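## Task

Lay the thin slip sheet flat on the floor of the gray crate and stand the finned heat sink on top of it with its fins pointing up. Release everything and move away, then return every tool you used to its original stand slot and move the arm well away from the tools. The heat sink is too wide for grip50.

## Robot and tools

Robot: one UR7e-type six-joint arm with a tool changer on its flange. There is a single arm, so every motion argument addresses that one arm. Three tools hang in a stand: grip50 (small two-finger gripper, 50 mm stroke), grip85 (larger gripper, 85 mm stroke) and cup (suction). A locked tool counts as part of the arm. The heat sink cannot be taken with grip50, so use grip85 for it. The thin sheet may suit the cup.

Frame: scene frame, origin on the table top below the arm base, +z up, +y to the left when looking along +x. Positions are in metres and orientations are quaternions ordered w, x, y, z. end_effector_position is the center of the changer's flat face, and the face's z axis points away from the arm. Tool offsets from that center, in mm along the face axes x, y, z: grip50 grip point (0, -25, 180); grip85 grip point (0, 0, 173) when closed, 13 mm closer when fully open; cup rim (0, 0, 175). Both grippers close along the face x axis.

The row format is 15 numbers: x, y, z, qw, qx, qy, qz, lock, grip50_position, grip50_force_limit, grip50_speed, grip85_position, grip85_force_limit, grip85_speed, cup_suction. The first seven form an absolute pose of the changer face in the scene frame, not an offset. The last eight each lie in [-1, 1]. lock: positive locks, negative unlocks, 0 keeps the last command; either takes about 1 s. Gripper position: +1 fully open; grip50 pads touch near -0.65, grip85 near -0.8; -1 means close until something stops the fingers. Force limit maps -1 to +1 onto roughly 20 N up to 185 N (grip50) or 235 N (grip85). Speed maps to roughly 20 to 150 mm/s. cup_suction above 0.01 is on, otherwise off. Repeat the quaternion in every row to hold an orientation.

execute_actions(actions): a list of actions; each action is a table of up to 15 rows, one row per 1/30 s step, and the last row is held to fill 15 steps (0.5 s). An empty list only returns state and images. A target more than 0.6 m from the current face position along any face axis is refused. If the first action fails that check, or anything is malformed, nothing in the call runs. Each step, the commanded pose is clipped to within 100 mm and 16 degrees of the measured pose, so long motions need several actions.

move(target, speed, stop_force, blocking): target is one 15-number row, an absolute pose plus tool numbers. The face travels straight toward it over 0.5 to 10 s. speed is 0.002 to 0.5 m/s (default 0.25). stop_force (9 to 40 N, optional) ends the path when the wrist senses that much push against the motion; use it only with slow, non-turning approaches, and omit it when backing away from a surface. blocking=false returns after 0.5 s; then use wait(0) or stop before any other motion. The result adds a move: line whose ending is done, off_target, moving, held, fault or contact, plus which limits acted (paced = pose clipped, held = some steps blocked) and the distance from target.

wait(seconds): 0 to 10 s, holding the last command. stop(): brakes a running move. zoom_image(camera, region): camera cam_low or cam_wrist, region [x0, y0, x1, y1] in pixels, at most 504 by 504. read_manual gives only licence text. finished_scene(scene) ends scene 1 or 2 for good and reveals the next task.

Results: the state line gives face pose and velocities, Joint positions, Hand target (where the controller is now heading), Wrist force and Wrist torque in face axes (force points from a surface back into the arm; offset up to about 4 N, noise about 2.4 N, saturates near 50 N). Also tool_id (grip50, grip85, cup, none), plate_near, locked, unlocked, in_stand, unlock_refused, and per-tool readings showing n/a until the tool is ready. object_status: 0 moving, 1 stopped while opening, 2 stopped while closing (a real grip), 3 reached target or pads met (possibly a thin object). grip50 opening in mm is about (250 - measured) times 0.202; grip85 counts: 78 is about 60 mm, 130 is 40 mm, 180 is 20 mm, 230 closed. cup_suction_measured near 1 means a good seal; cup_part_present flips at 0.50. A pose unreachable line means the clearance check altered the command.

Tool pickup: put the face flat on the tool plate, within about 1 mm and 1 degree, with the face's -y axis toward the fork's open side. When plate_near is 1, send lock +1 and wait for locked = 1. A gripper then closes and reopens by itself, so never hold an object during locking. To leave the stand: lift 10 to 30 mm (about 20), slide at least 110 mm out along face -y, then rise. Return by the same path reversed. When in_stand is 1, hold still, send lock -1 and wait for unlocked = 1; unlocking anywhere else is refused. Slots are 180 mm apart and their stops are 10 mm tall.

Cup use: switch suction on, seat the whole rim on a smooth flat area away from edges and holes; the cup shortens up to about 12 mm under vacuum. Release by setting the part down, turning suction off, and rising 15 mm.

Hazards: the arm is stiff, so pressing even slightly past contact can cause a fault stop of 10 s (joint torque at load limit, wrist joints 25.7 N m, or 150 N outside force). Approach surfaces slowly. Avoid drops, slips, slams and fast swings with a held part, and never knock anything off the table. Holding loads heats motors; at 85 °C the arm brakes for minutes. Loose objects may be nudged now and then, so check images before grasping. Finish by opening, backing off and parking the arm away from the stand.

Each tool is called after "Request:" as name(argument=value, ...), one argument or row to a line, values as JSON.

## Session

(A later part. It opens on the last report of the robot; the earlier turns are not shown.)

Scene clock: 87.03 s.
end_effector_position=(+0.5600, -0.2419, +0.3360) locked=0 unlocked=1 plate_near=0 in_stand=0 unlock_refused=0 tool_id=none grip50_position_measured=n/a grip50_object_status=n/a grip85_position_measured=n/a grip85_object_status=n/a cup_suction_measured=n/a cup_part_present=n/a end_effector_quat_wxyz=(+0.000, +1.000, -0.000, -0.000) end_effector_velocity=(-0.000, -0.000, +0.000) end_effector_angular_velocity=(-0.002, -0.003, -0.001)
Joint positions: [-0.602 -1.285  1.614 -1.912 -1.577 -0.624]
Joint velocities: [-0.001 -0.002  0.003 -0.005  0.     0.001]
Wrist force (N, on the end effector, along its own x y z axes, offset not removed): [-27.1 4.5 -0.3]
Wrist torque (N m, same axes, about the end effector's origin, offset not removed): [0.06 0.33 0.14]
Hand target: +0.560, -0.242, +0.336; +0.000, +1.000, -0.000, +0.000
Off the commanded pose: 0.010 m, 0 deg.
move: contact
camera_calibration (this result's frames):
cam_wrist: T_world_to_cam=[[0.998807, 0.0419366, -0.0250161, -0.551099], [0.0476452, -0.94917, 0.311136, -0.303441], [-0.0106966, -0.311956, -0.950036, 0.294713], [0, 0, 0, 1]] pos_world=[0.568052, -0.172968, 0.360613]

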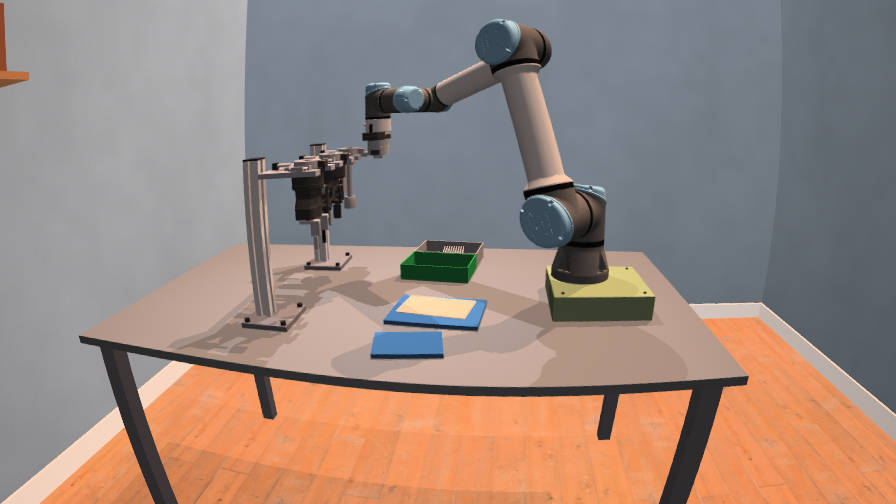

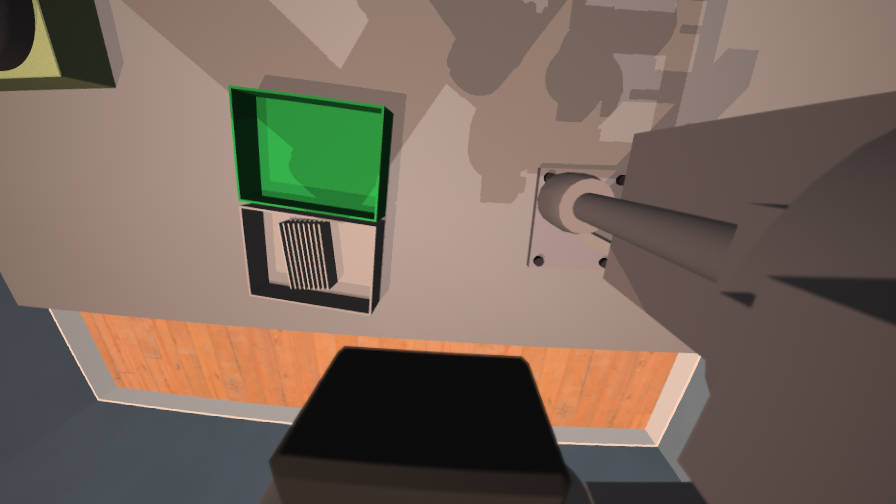

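Request:
move(
  target=[0.53,-0.2,0.40,0,1,0,0,0,0,0,0,0,0,0,0],
  speed=0.1,
)

Request:
move(
  target=[0.63,-0.0123,0.378,0,0.6972,0.7169,0,0,0,0,0,0,0,0,0],
)

Request:
move(
  target=[0.63,-0.0123,0.34,0,0.6972,0.7169,0,0,0,0,0,0,0,0,0],
  speed=0.005,
  stop_force=10,
)

Scene clock: 93.30 s.
end_effector_position=(+0.5300, -0.2000, +0.3998) locked=0 unlocked=1 plate_near=0 in_stand=0 unlock_refused=0 tool_id=none grip50_position_measured=n/a grip50_object_status=n/a grip85_position_measured=n/a grip85_object_status=n/a cup_suction_measured=n/a cup_part_present=n/a end_effector_quat_wxyz=(-0.000, +1.000, -0.000, +0.000) end_effector_velocity=(-0.001, +0.001, +0.002) end_effector_angular_velocity=(-0.001, -0.000, -0.001)
Joint positions: [-0.571 -1.426  1.622 -1.778 -1.577 -0.593]
Joint velocities: [ 0.001 -0.004 -0.     0.003 -0.001  0.001]
Wrist force (N, on the end effector, along its own x y z axes, offset not removed): [-0.2 -2.9 -4.5]
Wrist torque (N m, same axes, about the end effector's origin, offset not removed): [-0.20 -0.04 0.00]
Hand target: +0.530, -0.200, +0.400; -0.000, +1.000, -0.000, +0.000
Off the commanded pose: 0.000 m, 0 deg.
move: done
camera_calibration (this result's frames):
cam_wrist: T_world_to_cam=[[0.998807, 0.0420465, -0.024819, -0.521413], [0.0476848, -0.949268, 0.310831, -0.282054], [-0.0104905, -0.311644, -0.950141, 0.368105], [0, 0, 0, 1]] pos_world=[0.538103, -0.131104, 0.424482]

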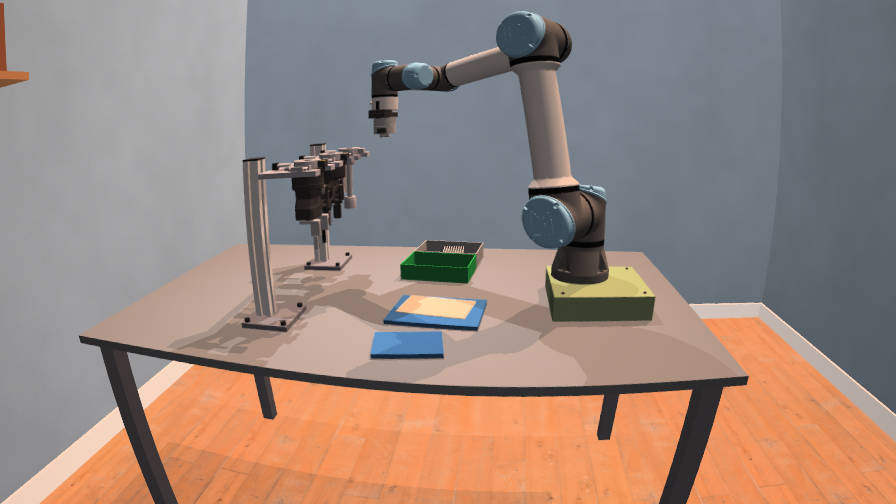

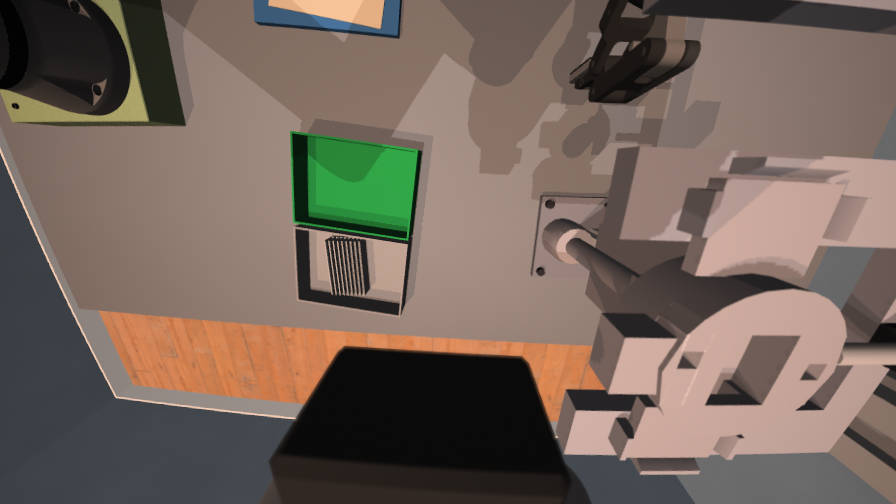

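Scene clock: 96.97 s.
end_effector_position=(+0.6300, -0.0125, +0.3781) locked=0 unlocked=1 plate_near=0 in_stand=0 unlock_refused=0 tool_id=none grip50_position_measured=n/a grip50_object_status=n/a grip85_position_measured=n/a grip85_object_status=n/a cup_suction_measured=n/a cup_part_present=n/a end_effector_quat_wxyz=(-0.000, +0.697, +0.717, +0.000) end_effector_velocity=(+0.001, +0.000, -0.001) end_effector_angular_velocity=(-0.001, +0.002, +0.007)
Joint positions: [-0.204 -1.26   1.475 -1.793 -1.58  -1.823]
Joint velocities: [ 0.001  0.003 -0.002  0.001 -0.001 -0.005]
Wrist force (N, on the end effector, along its own x y z axes, offset not removed): [-1.7 -2.9 -3.7]
Wrist torque (N m, same axes, about the end effector's origin, offset not removed): [-0.25 0.14 0.05]
Hand target: +0.630, -0.012, +0.378; -0.000, +0.697, +0.717, +0.000
Off the commanded pose: 0.000 m, 0 deg.
move: done
camera_calibration (this result's frames):
cam_wrist: T_world_to_cam=[[-0.0690673, 0.997321, -0.02408, 0.0547107], [0.947664, 0.073132, 0.310781, -0.6562], [0.311709, -0.00135499, -0.950177, 0.207878], [0, 0, 0, 1]] pos_world=[0.560838, -0.00629325, 0.402772]

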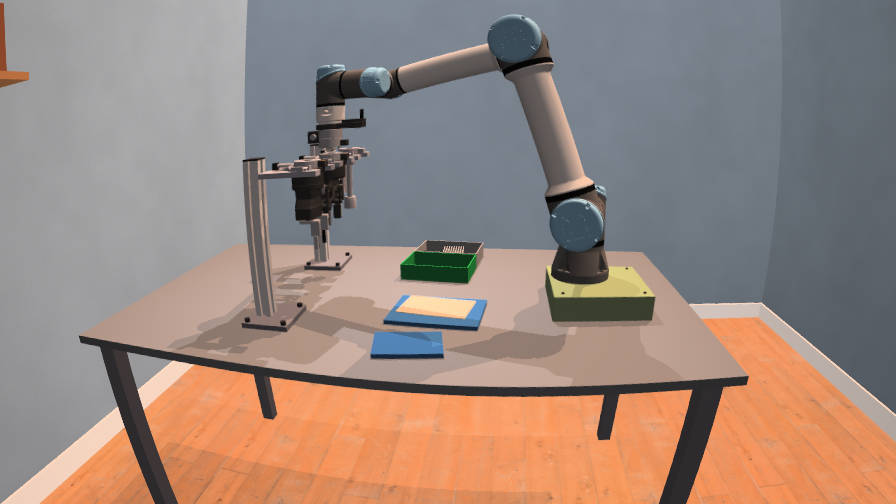

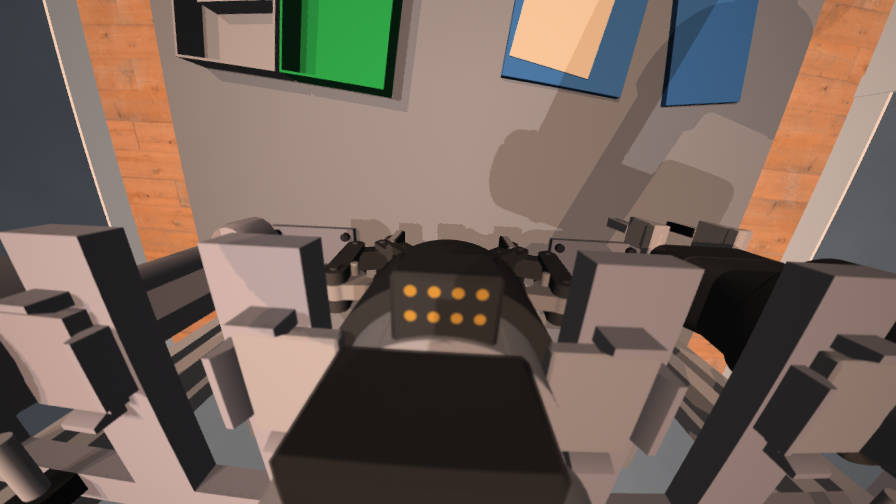

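Scene clock: 100.70 s.
end_effector_position=(+0.6300, -0.0124, +0.3613) locked=0 unlocked=1 plate_near=1 in_stand=1 unlock_refused=0 tool_id=none grip50_position_measured=n/a grip50_object_status=n/a grip85_position_measured=n/a grip85_object_status=n/a cup_suction_measured=n/a cup_part_present=n/a end_effector_quat_wxyz=(-0.000, +0.697, +0.717, +0.000) end_effector_velocity=(-0.000, +0.000, +0.001) end_effector_angular_velocity=(+0.001, +0.004, +0.002)
Joint positions: [-0.204 -1.251  1.506 -1.835 -1.58  -1.824]
Joint velocities: [ 0.    -0.    -0.003  0.007  0.    -0.001]
Wrist force (N, on the end effector, along its own x y z axes, offset not removed): [0.3 -3.0 -22.0]
Wrist torque (N m, same axes, about the end effector's origin, offset not removed): [-0.86 0.30 0.06]
Hand target: +0.630, -0.012, +0.361; -0.000, +0.697, +0.717, +0.000
Off the commanded pose: 0.021 m, 0 deg.
move: contact
camera_calibration (this result's frames):
cam_wrist: T_world_to_cam=[[-0.0694195, 0.997288, -0.0244653, 0.0546001], [0.947553, 0.0735873, 0.311012, -0.651044], [0.311969, -0.00159182, -0.950091, 0.191664], [0, 0, 0, 1]] pos_world=[0.560895, -0.00623838, 0.385916]

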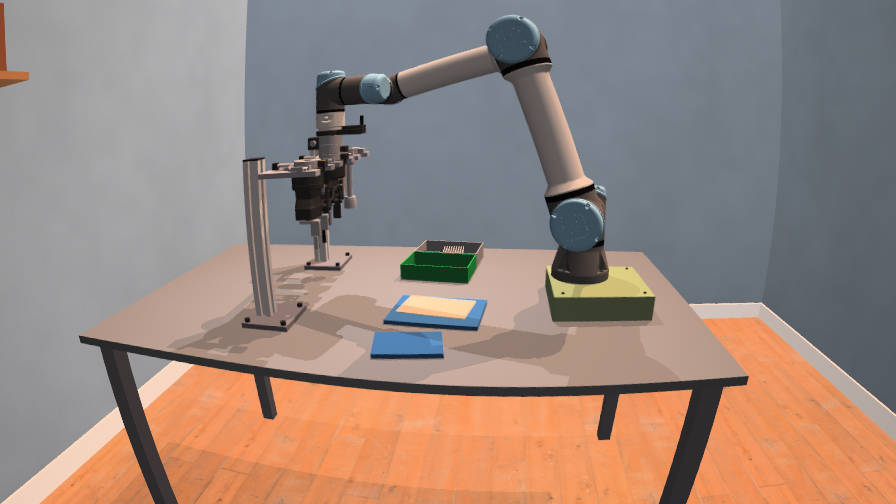

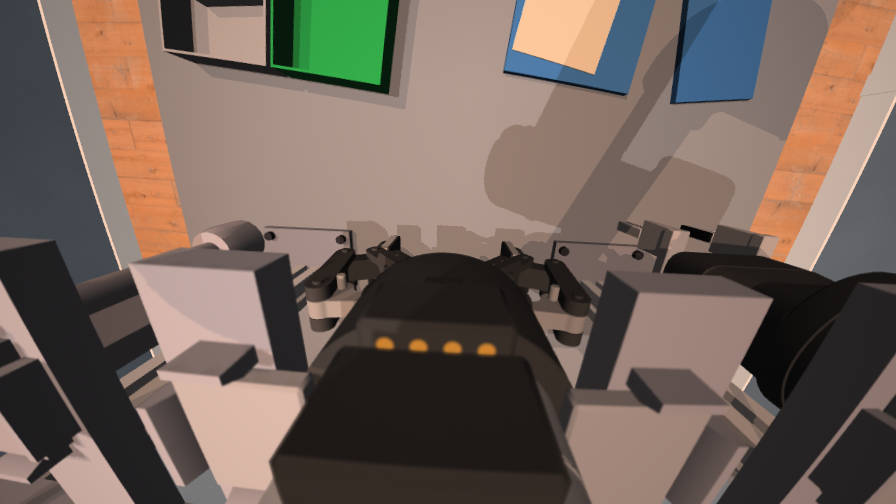

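Request:
execute_actions(
  actions=[
    [[0.63,-0.0124,0.3616,0,0.6972,0.7169,0,1,0,0,0,1,0,0,0]],
    [[0.63,-0.0124,0.3616,0,0.6972,0.7169,0,1,0,0,0,1,0,0,0]],
    [[0.63,-0.0124,0.3616,0,0.6972,0.7169,0,1,0,0,0,1,0,0,0]],
  ],
)

Request:
move(
  target=[0.63,-0.0124,0.382,0,0.6972,0.7169,0,0,0,0,0,1,0,0,0],
  speed=0.05,
)

Request:
move(
  target=[0.50,-0.016,0.382,0,0.6972,0.7169,0,0,0,0,0,1,0,0,0],
  speed=0.15,
)

Request:
move(
  target=[0.364,-0.29,0.36,0,1,0,0,0,0,0,0,1,0,0,0],
)

Scene clock: 107.77 s.
end_effector_position=(+0.6300, -0.0124, +0.3617) locked=1 unlocked=0 plate_near=1 in_stand=1 unlock_refused=0 tool_id=grip85 grip50_position_measured=n/a grip50_object_status=n/a grip85_position_measured=n/a grip85_object_status=n/a cup_suction_measured=n/a cup_part_present=n/a end_effector_quat_wxyz=(+0.000, +0.697, +0.717, +0.000) end_effector_velocity=(+0.000, -0.000, -0.002) end_effector_angular_velocity=(+0.001, +0.003, -0.001)
Joint positions: [-0.203 -1.251  1.506 -1.834 -1.58  -1.824]
Joint velocities: [-0.     0.003 -0.     0.     0.     0.001]
Wrist force (N, on the end effector, along its own x y z axes, offset not removed): [-1.3 -0.4 -14.5]
Wrist torque (N m, same axes, about the end effector's origin, offset not removed): [-0.37 0.60 -0.07]
Hand target: +0.630, -0.012, +0.362; -0.000, +0.697, +0.717, -0.000
Off the commanded pose: 0.000 m, 0 deg.
camera_calibration (this result's frames):
cam_wrist: T_world_to_cam=[[-0.0698616, 0.997247, -0.0248492, 0.0550088], [0.947523, 0.074127, 0.310975, -0.651109], [0.311961, -0.00181995, -0.950093, 0.192051], [0, 0, 0, 1]] pos_world=[0.560871, -0.00624311, 0.386312]

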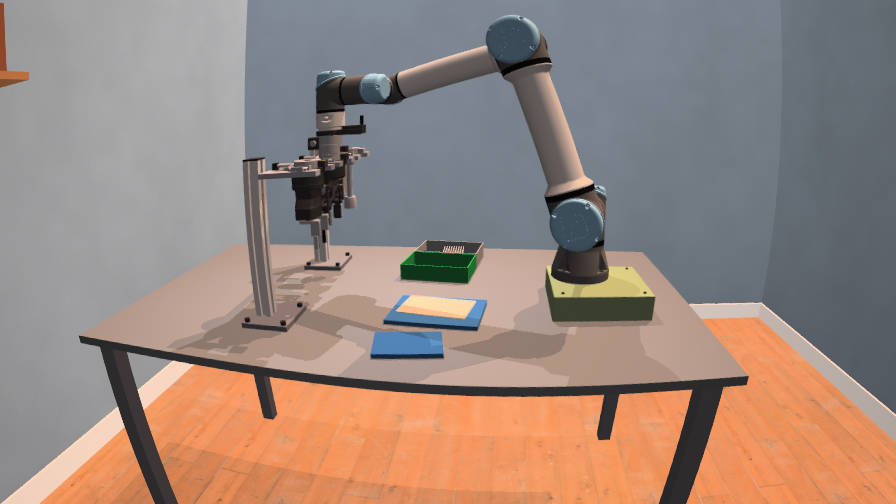

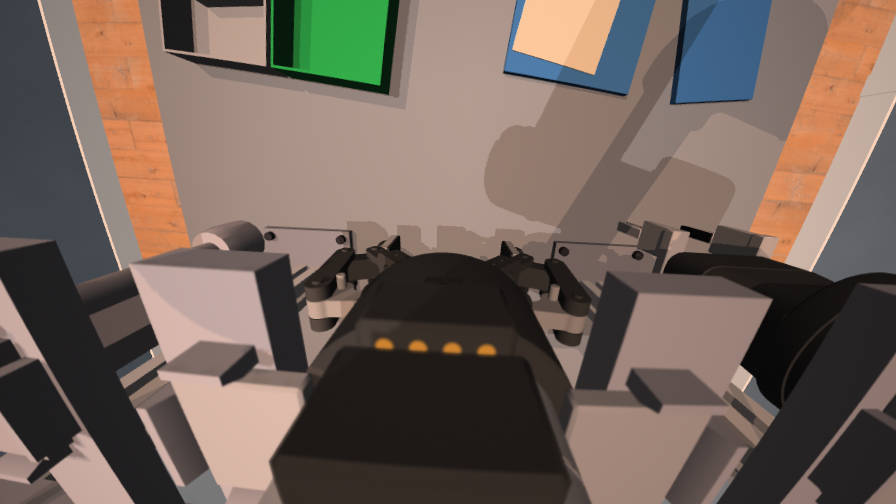

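Scene clock: 108.60 s.
end_effector_position=(+0.6300, -0.0124, +0.3819) locked=1 unlocked=0 plate_near=1 in_stand=0 unlock_refused=0 tool_id=grip85 grip50_position_measured=n/a grip50_object_status=n/a grip85_position_measured=n/a grip85_object_status=n/a cup_suction_measured=n/a cup_part_present=n/a end_effector_quat_wxyz=(+0.000, +0.697, +0.717, +0.000) end_effector_velocity=(-0.000, +0.000, +0.002) end_effector_angular_velocity=(-0.001, -0.001, +0.001)
Joint positions: [-0.203 -1.262  1.468 -1.785 -1.58  -1.824]
Joint velocities: [ 0.    -0.002 -0.003  0.003 -0.001 -0.   ]
Wrist force (N, on the end effector, along its own x y z axes, offset not removed): [-3.1 -0.1 -1.7]
Wrist torque (N m, same axes, about the end effector's origin, offset not removed): [-0.17 0.20 0.04]
Hand target: +0.630, -0.012, +0.382; +0.000, +0.697, +0.717, +0.000
Off the commanded pose: 0.000 m, 0 deg.
move: done
camera_calibration (this result's frames):
cam_wrist: T_world_to_cam=[[-0.0698528, 0.997248, -0.0248315, 0.0554981], [0.947539, 0.0741131, 0.310928, -0.65737], [0.311913, -0.00180955, -0.950109, 0.211288], [0, 0, 0, 1]] pos_world=[0.560858, -0.00624336, 0.40652]

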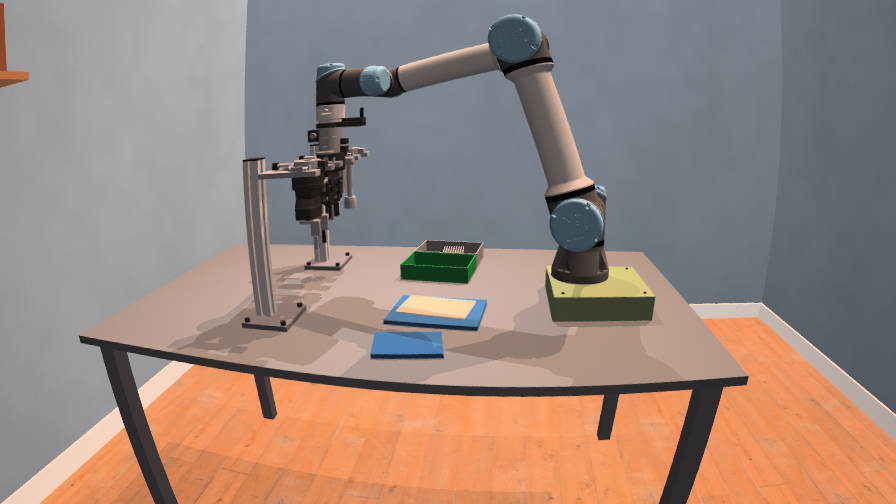

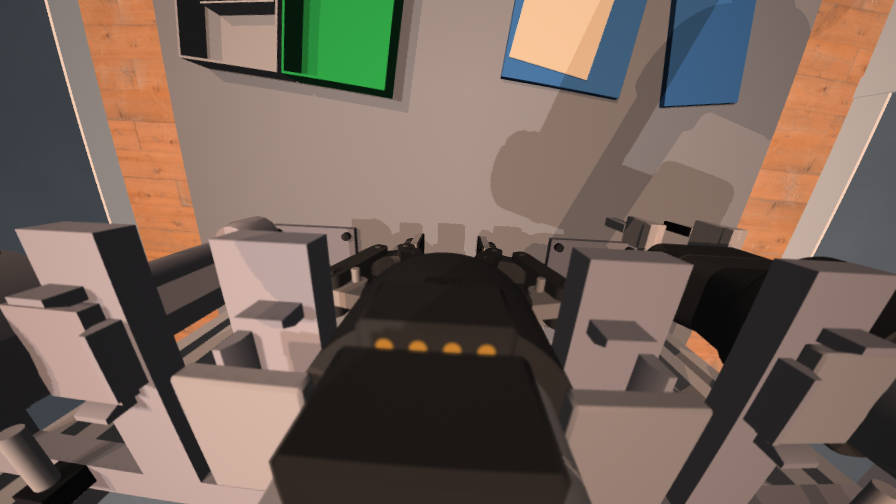

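Scene clock: 109.97 s.
end_effector_position=(+0.5002, -0.0159, +0.3818) locked=1 unlocked=0 plate_near=1 in_stand=0 unlock_refused=0 tool_id=grip85 grip50_position_measured=n/a grip50_object_status=n/a grip85_position_measured=n/a grip85_object_status=n/a cup_suction_measured=n/a cup_part_present=n/a end_effector_quat_wxyz=(+0.000, +0.697, +0.717, -0.000) end_effector_velocity=(-0.002, -0.000, +0.000) end_effector_angular_velocity=(+0.000, +0.000, -0.002)
Joint positions: [-0.27  -1.57   1.83  -1.84  -1.58  -1.891]
Joint velocities: [-0.002 -0.005  0.004  0.     0.     0.   ]
Wrist force (N, on the end effector, along its own x y z axes, offset not removed): [0.4 0.3 -4.3]
Wrist torque (N m, same axes, about the end effector's origin, offset not removed): [0.06 -0.04 -0.18]
Hand target: +0.500, -0.016, +0.382; +0.000, +0.697, +0.717, -0.000
Off the commanded pose: 0.000 m, 0 deg.
move: done
camera_calibration (this result's frames):
cam_wrist: T_world_to_cam=[[-0.0698444, 0.997244, -0.0250233, 0.0500152], [0.947508, 0.074165, 0.311013, -0.534123], [0.312012, -0.00198722, -0.950076, 0.251666], [0, 0, 0, 1]] pos_world=[0.431056, -0.009764, 0.406473]

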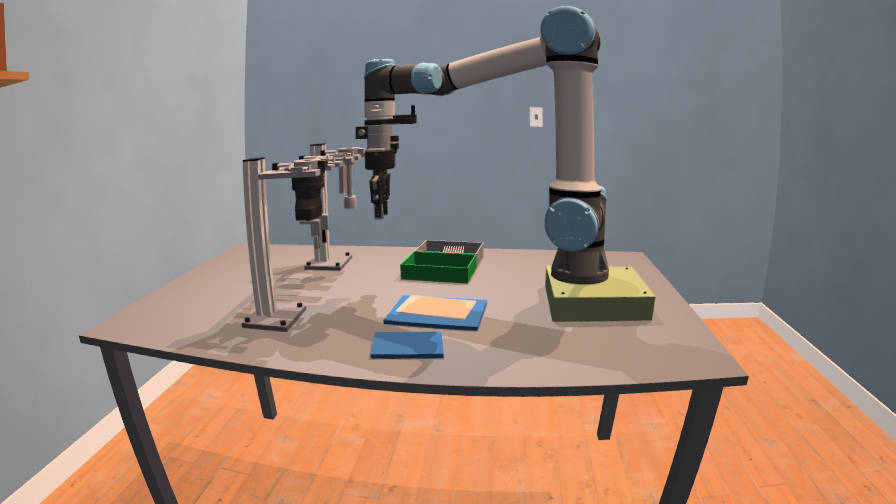

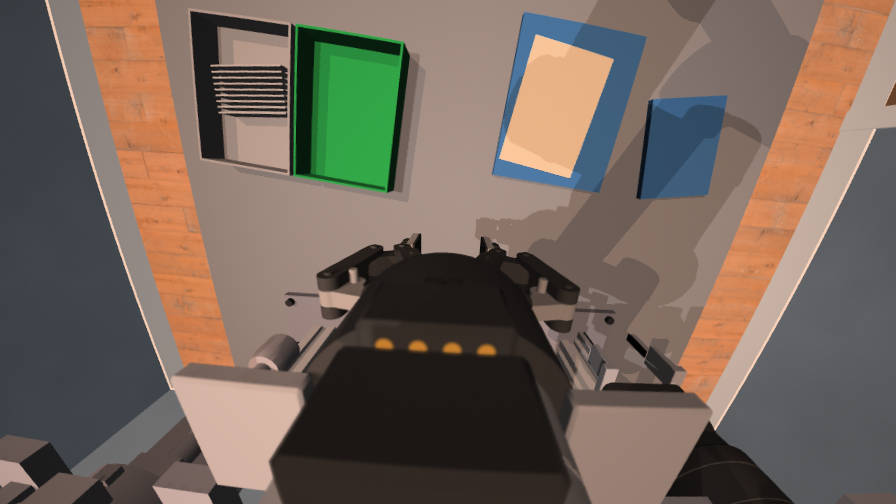

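Scene clock: 113.63 s.
end_effector_position=(+0.3641, -0.2898, +0.3600) locked=1 unlocked=0 plate_near=1 in_stand=0 unlock_refused=0 tool_id=grip85 grip50_position_measured=n/a grip50_object_status=n/a grip85_position_measured=3 grip85_object_status=3 cup_suction_measured=n/a cup_part_present=n/a end_effector_quat_wxyz=(+0.001, +1.000, +0.000, +0.000) end_effector_velocity=(-0.001, -0.001, +0.000) end_effector_angular_velocity=(+0.000, +0.000, -0.009)
Joint positions: [-0.939 -1.649  1.959 -1.895 -1.573 -0.962]
Joint velocities: [-0.002  0.001 -0.001  0.    -0.     0.007]
Wrist force (N, on the end effector, along its own x y z axes, offset not removed): [-1.0 -1.8 0.1]
Wrist torque (N m, same axes, about the end effector's origin, offset not removed): [-0.29 0.23 0.04]
Hand target: +0.364, -0.290, +0.360; +0.001, +1.000, +0.000, -0.000
Off the commanded pose: 0.000 m, 0 deg.
move: done
camera_calibration (this result's frames):
cam_wrist: T_world_to_cam=[[0.998775, 0.0427777, -0.0248883, -0.352673], [0.0484191, -0.94869, 0.312478, -0.347684], [-0.0102442, -0.3133, -0.949599, 0.299757], [0, 0, 0, 1]] pos_world=[0.372147, -0.220844, 0.384515]

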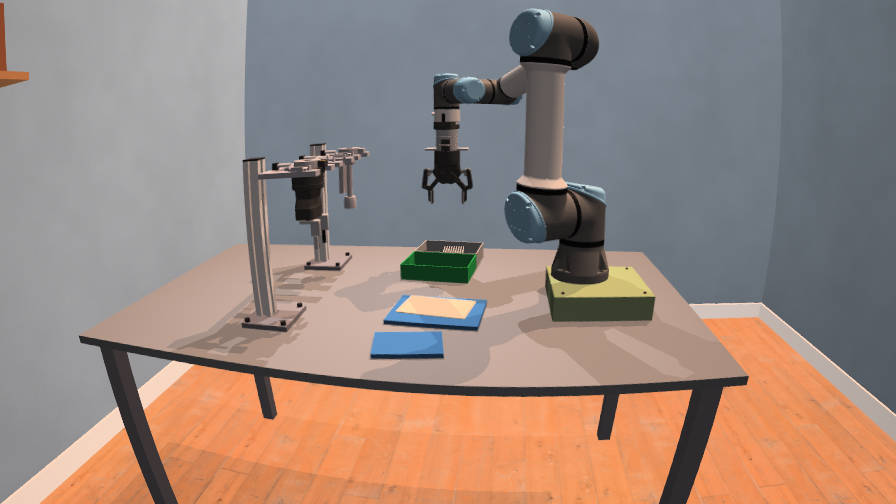

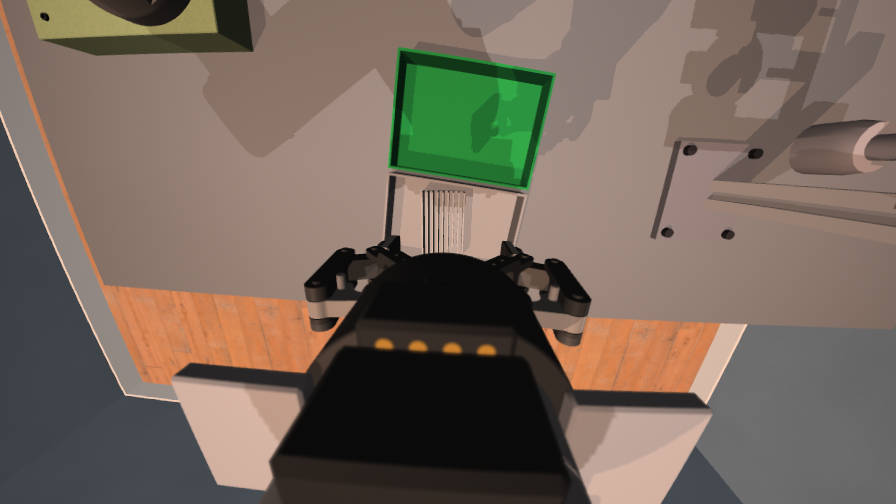

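Request:
move(
  target=[0.353,-0.30,0.26,0,1,0.015,0,0,0,0,0,1,0,0,0],
  speed=0.15,
)

Scene clock: 116.60 s.
end_effector_position=(+0.3530, -0.3000, +0.2602) locked=1 unlocked=0 plate_near=1 in_stand=0 unlock_refused=0 tool_id=grip85 grip50_position_measured=n/a grip50_object_status=n/a grip85_position_measured=3 grip85_object_status=3 cup_suction_measured=n/a cup_part_present=n/a end_effector_quat_wxyz=(+0.000, +1.000, +0.015, -0.000) end_effector_velocity=(-0.000, -0.000, -0.001) end_effector_angular_velocity=(-0.002, -0.002, -0.001)
Joint positions: [-0.973 -1.536  2.132 -2.18  -1.572 -1.025]
Joint velocities: [-0.     0.001  0.002 -0.005  0.     0.   ]
Wrist force (N, on the end effector, along its own x y z axes, offset not removed): [-5.6 -0.2 -1.2]
Wrist torque (N m, same axes, about the end effector's origin, offset not removed): [-0.04 0.29 -0.12]
Hand target: +0.353, -0.300, +0.260; +0.000, +1.000, +0.015, -0.000
Off the commanded pose: 0.000 m, 0 deg.
move: done
camera_calibration (this result's frames):
cam_wrist: T_world_to_cam=[[0.997098, 0.0719428, -0.0248915, -0.334306], [0.0761176, -0.947369, 0.310964, -0.334632], [-0.00120979, -0.311956, -0.950096, 0.199021], [0, 0, 0, 1]] pos_world=[0.359048, -0.230883, 0.284826]

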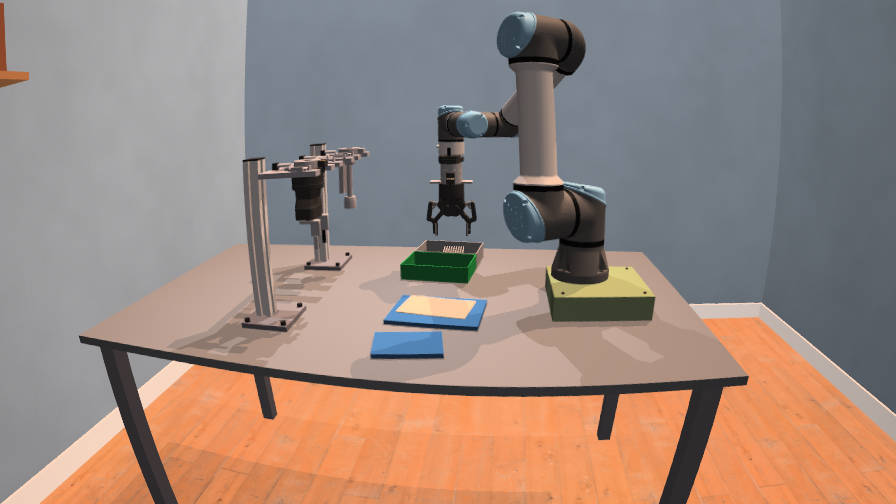

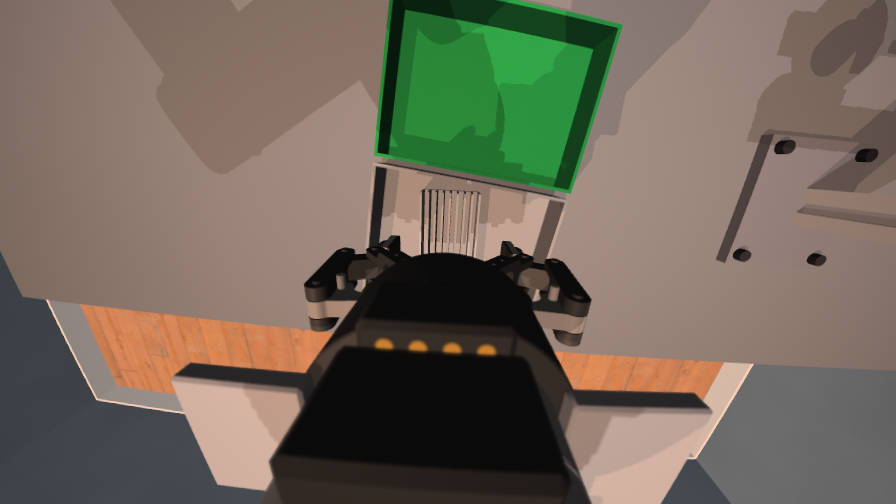

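Request:
move(
  target=[0.350,-0.30,0.215,0,1,0.015,0,0,0,0,0,1,0,0,0],
  speed=0.08,
)

Request:
move(
  target=[0.350,-0.30,0.17,0,1,0.015,0,0,0,0,0,1,0,0,0],
  speed=0.008,
  stop_force=10,
)

Scene clock: 120.97 s.
end_effector_position=(+0.3500, -0.3000, +0.2152) locked=1 unlocked=0 plate_near=1 in_stand=0 unlock_refused=0 tool_id=grip85 grip50_position_measured=n/a grip50_object_status=n/a grip85_position_measured=3 grip85_object_status=3 cup_suction_measured=n/a cup_part_present=n/a end_effector_quat_wxyz=(-0.000, +1.000, +0.015, -0.000) end_effector_velocity=(+0.000, +0.000, -0.002) end_effector_angular_velocity=(+0.000, -0.001, +0.001)
Joint positions: [-0.979 -1.461  2.196 -2.319 -1.572 -1.031]
Joint velocities: [ 0.     0.004  0.002 -0.007  0.001 -0.   ]
Wrist force (N, on the end effector, along its own x y z axes, offset not removed): [-2.7 -0.3 -2.9]
Wrist torque (N m, same axes, about the end effector's origin, offset not removed): [-0.03 0.14 0.02]
Hand target: +0.350, -0.300, +0.215; +0.000, +1.000, +0.015, -0.000
Off the commanded pose: 0.000 m, 0 deg.
move: done
camera_calibration (this result's frames):
cam_wrist: T_world_to_cam=[[0.997096, 0.0719845, -0.0248503, -0.33241], [0.0761443, -0.947385, 0.310908, -0.320412], [-0.00116225, -0.311897, -0.950115, 0.156297], [0, 0, 0, 1]] pos_world=[0.356024, -0.230876, 0.239858]

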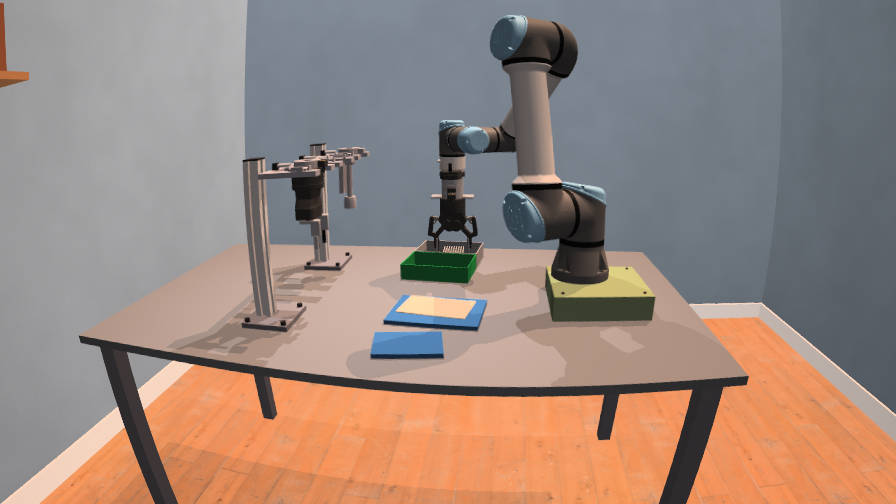

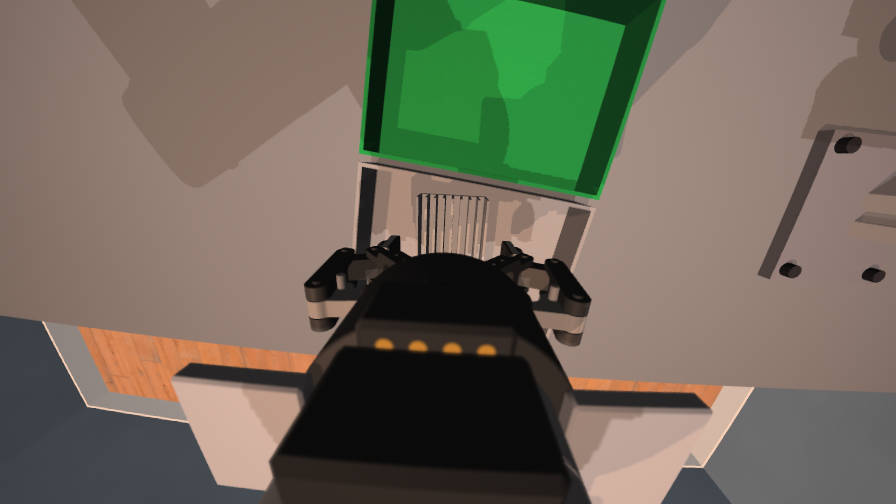

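Scene clock: 125.47 s.
end_effector_position=(+0.3500, -0.3000, +0.1822) locked=1 unlocked=0 plate_near=1 in_stand=0 unlock_refused=0 tool_id=grip85 grip50_position_measured=n/a grip50_object_status=n/a grip85_position_measured=3 grip85_object_status=3 cup_suction_measured=n/a cup_part_present=n/a end_effector_quat_wxyz=(-0.000, +1.000, +0.015, +0.000) end_effector_velocity=(-0.001, -0.000, +0.001) end_effector_angular_velocity=(+0.004, +0.003, -0.001)
Joint positions: [-0.979 -1.391  2.23  -2.423 -1.572 -1.031]
Joint velocities: [-0.001 -0.002 -0.003  0.009 -0.001  0.   ]
Wrist force (N, on the end effector, along its own x y z axes, offset not removed): [-3.6 2.7 -28.2]
Wrist torque (N m, same axes, about the end effector's origin, offset not removed): [-0.06 0.96 -0.03]
Hand target: +0.350, -0.300, +0.182; -0.000, +1.000, +0.015, -0.000
Off the commanded pose: 0.012 m, 0 deg.
move: contact
camera_calibration (this result's frames):
cam_wrist: T_world_to_cam=[[0.997098, 0.0720036, -0.0247222, -0.333253], [0.0761224, -0.947392, 0.310892, -0.310121], [-0.00103628, -0.311872, -0.950124, 0.124878], [0, 0, 0, 1]] pos_world=[0.356022, -0.230865, 0.206825]

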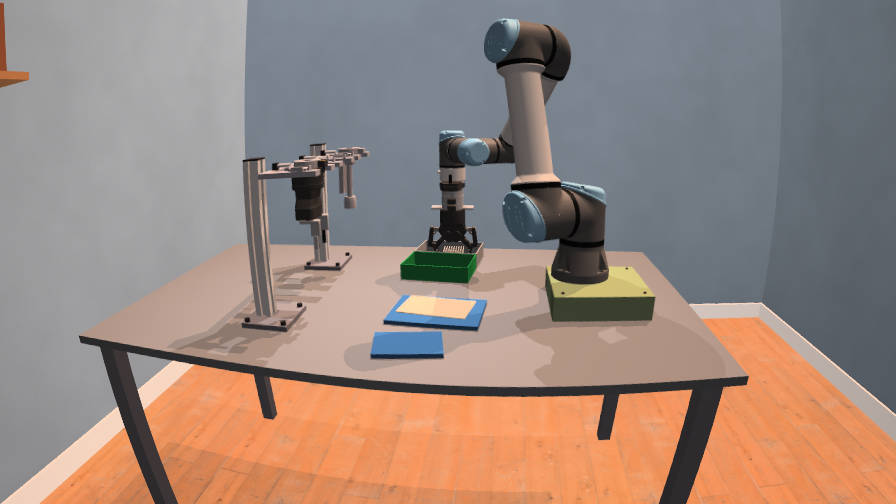

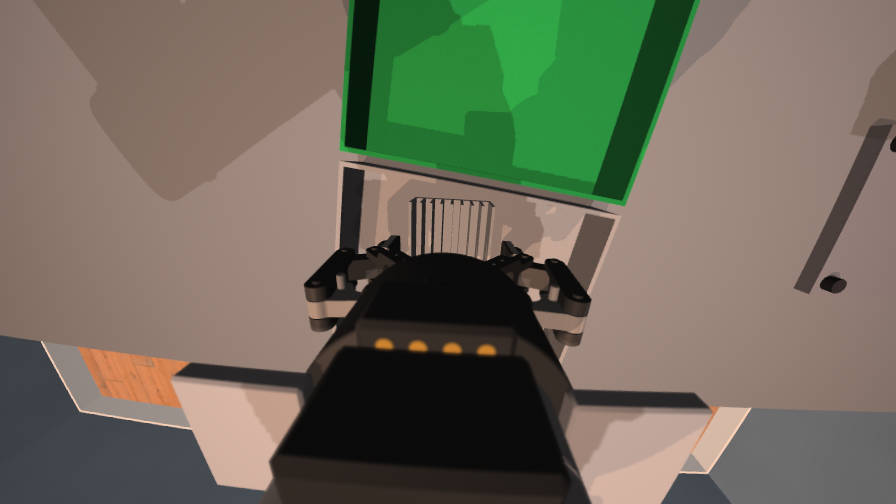

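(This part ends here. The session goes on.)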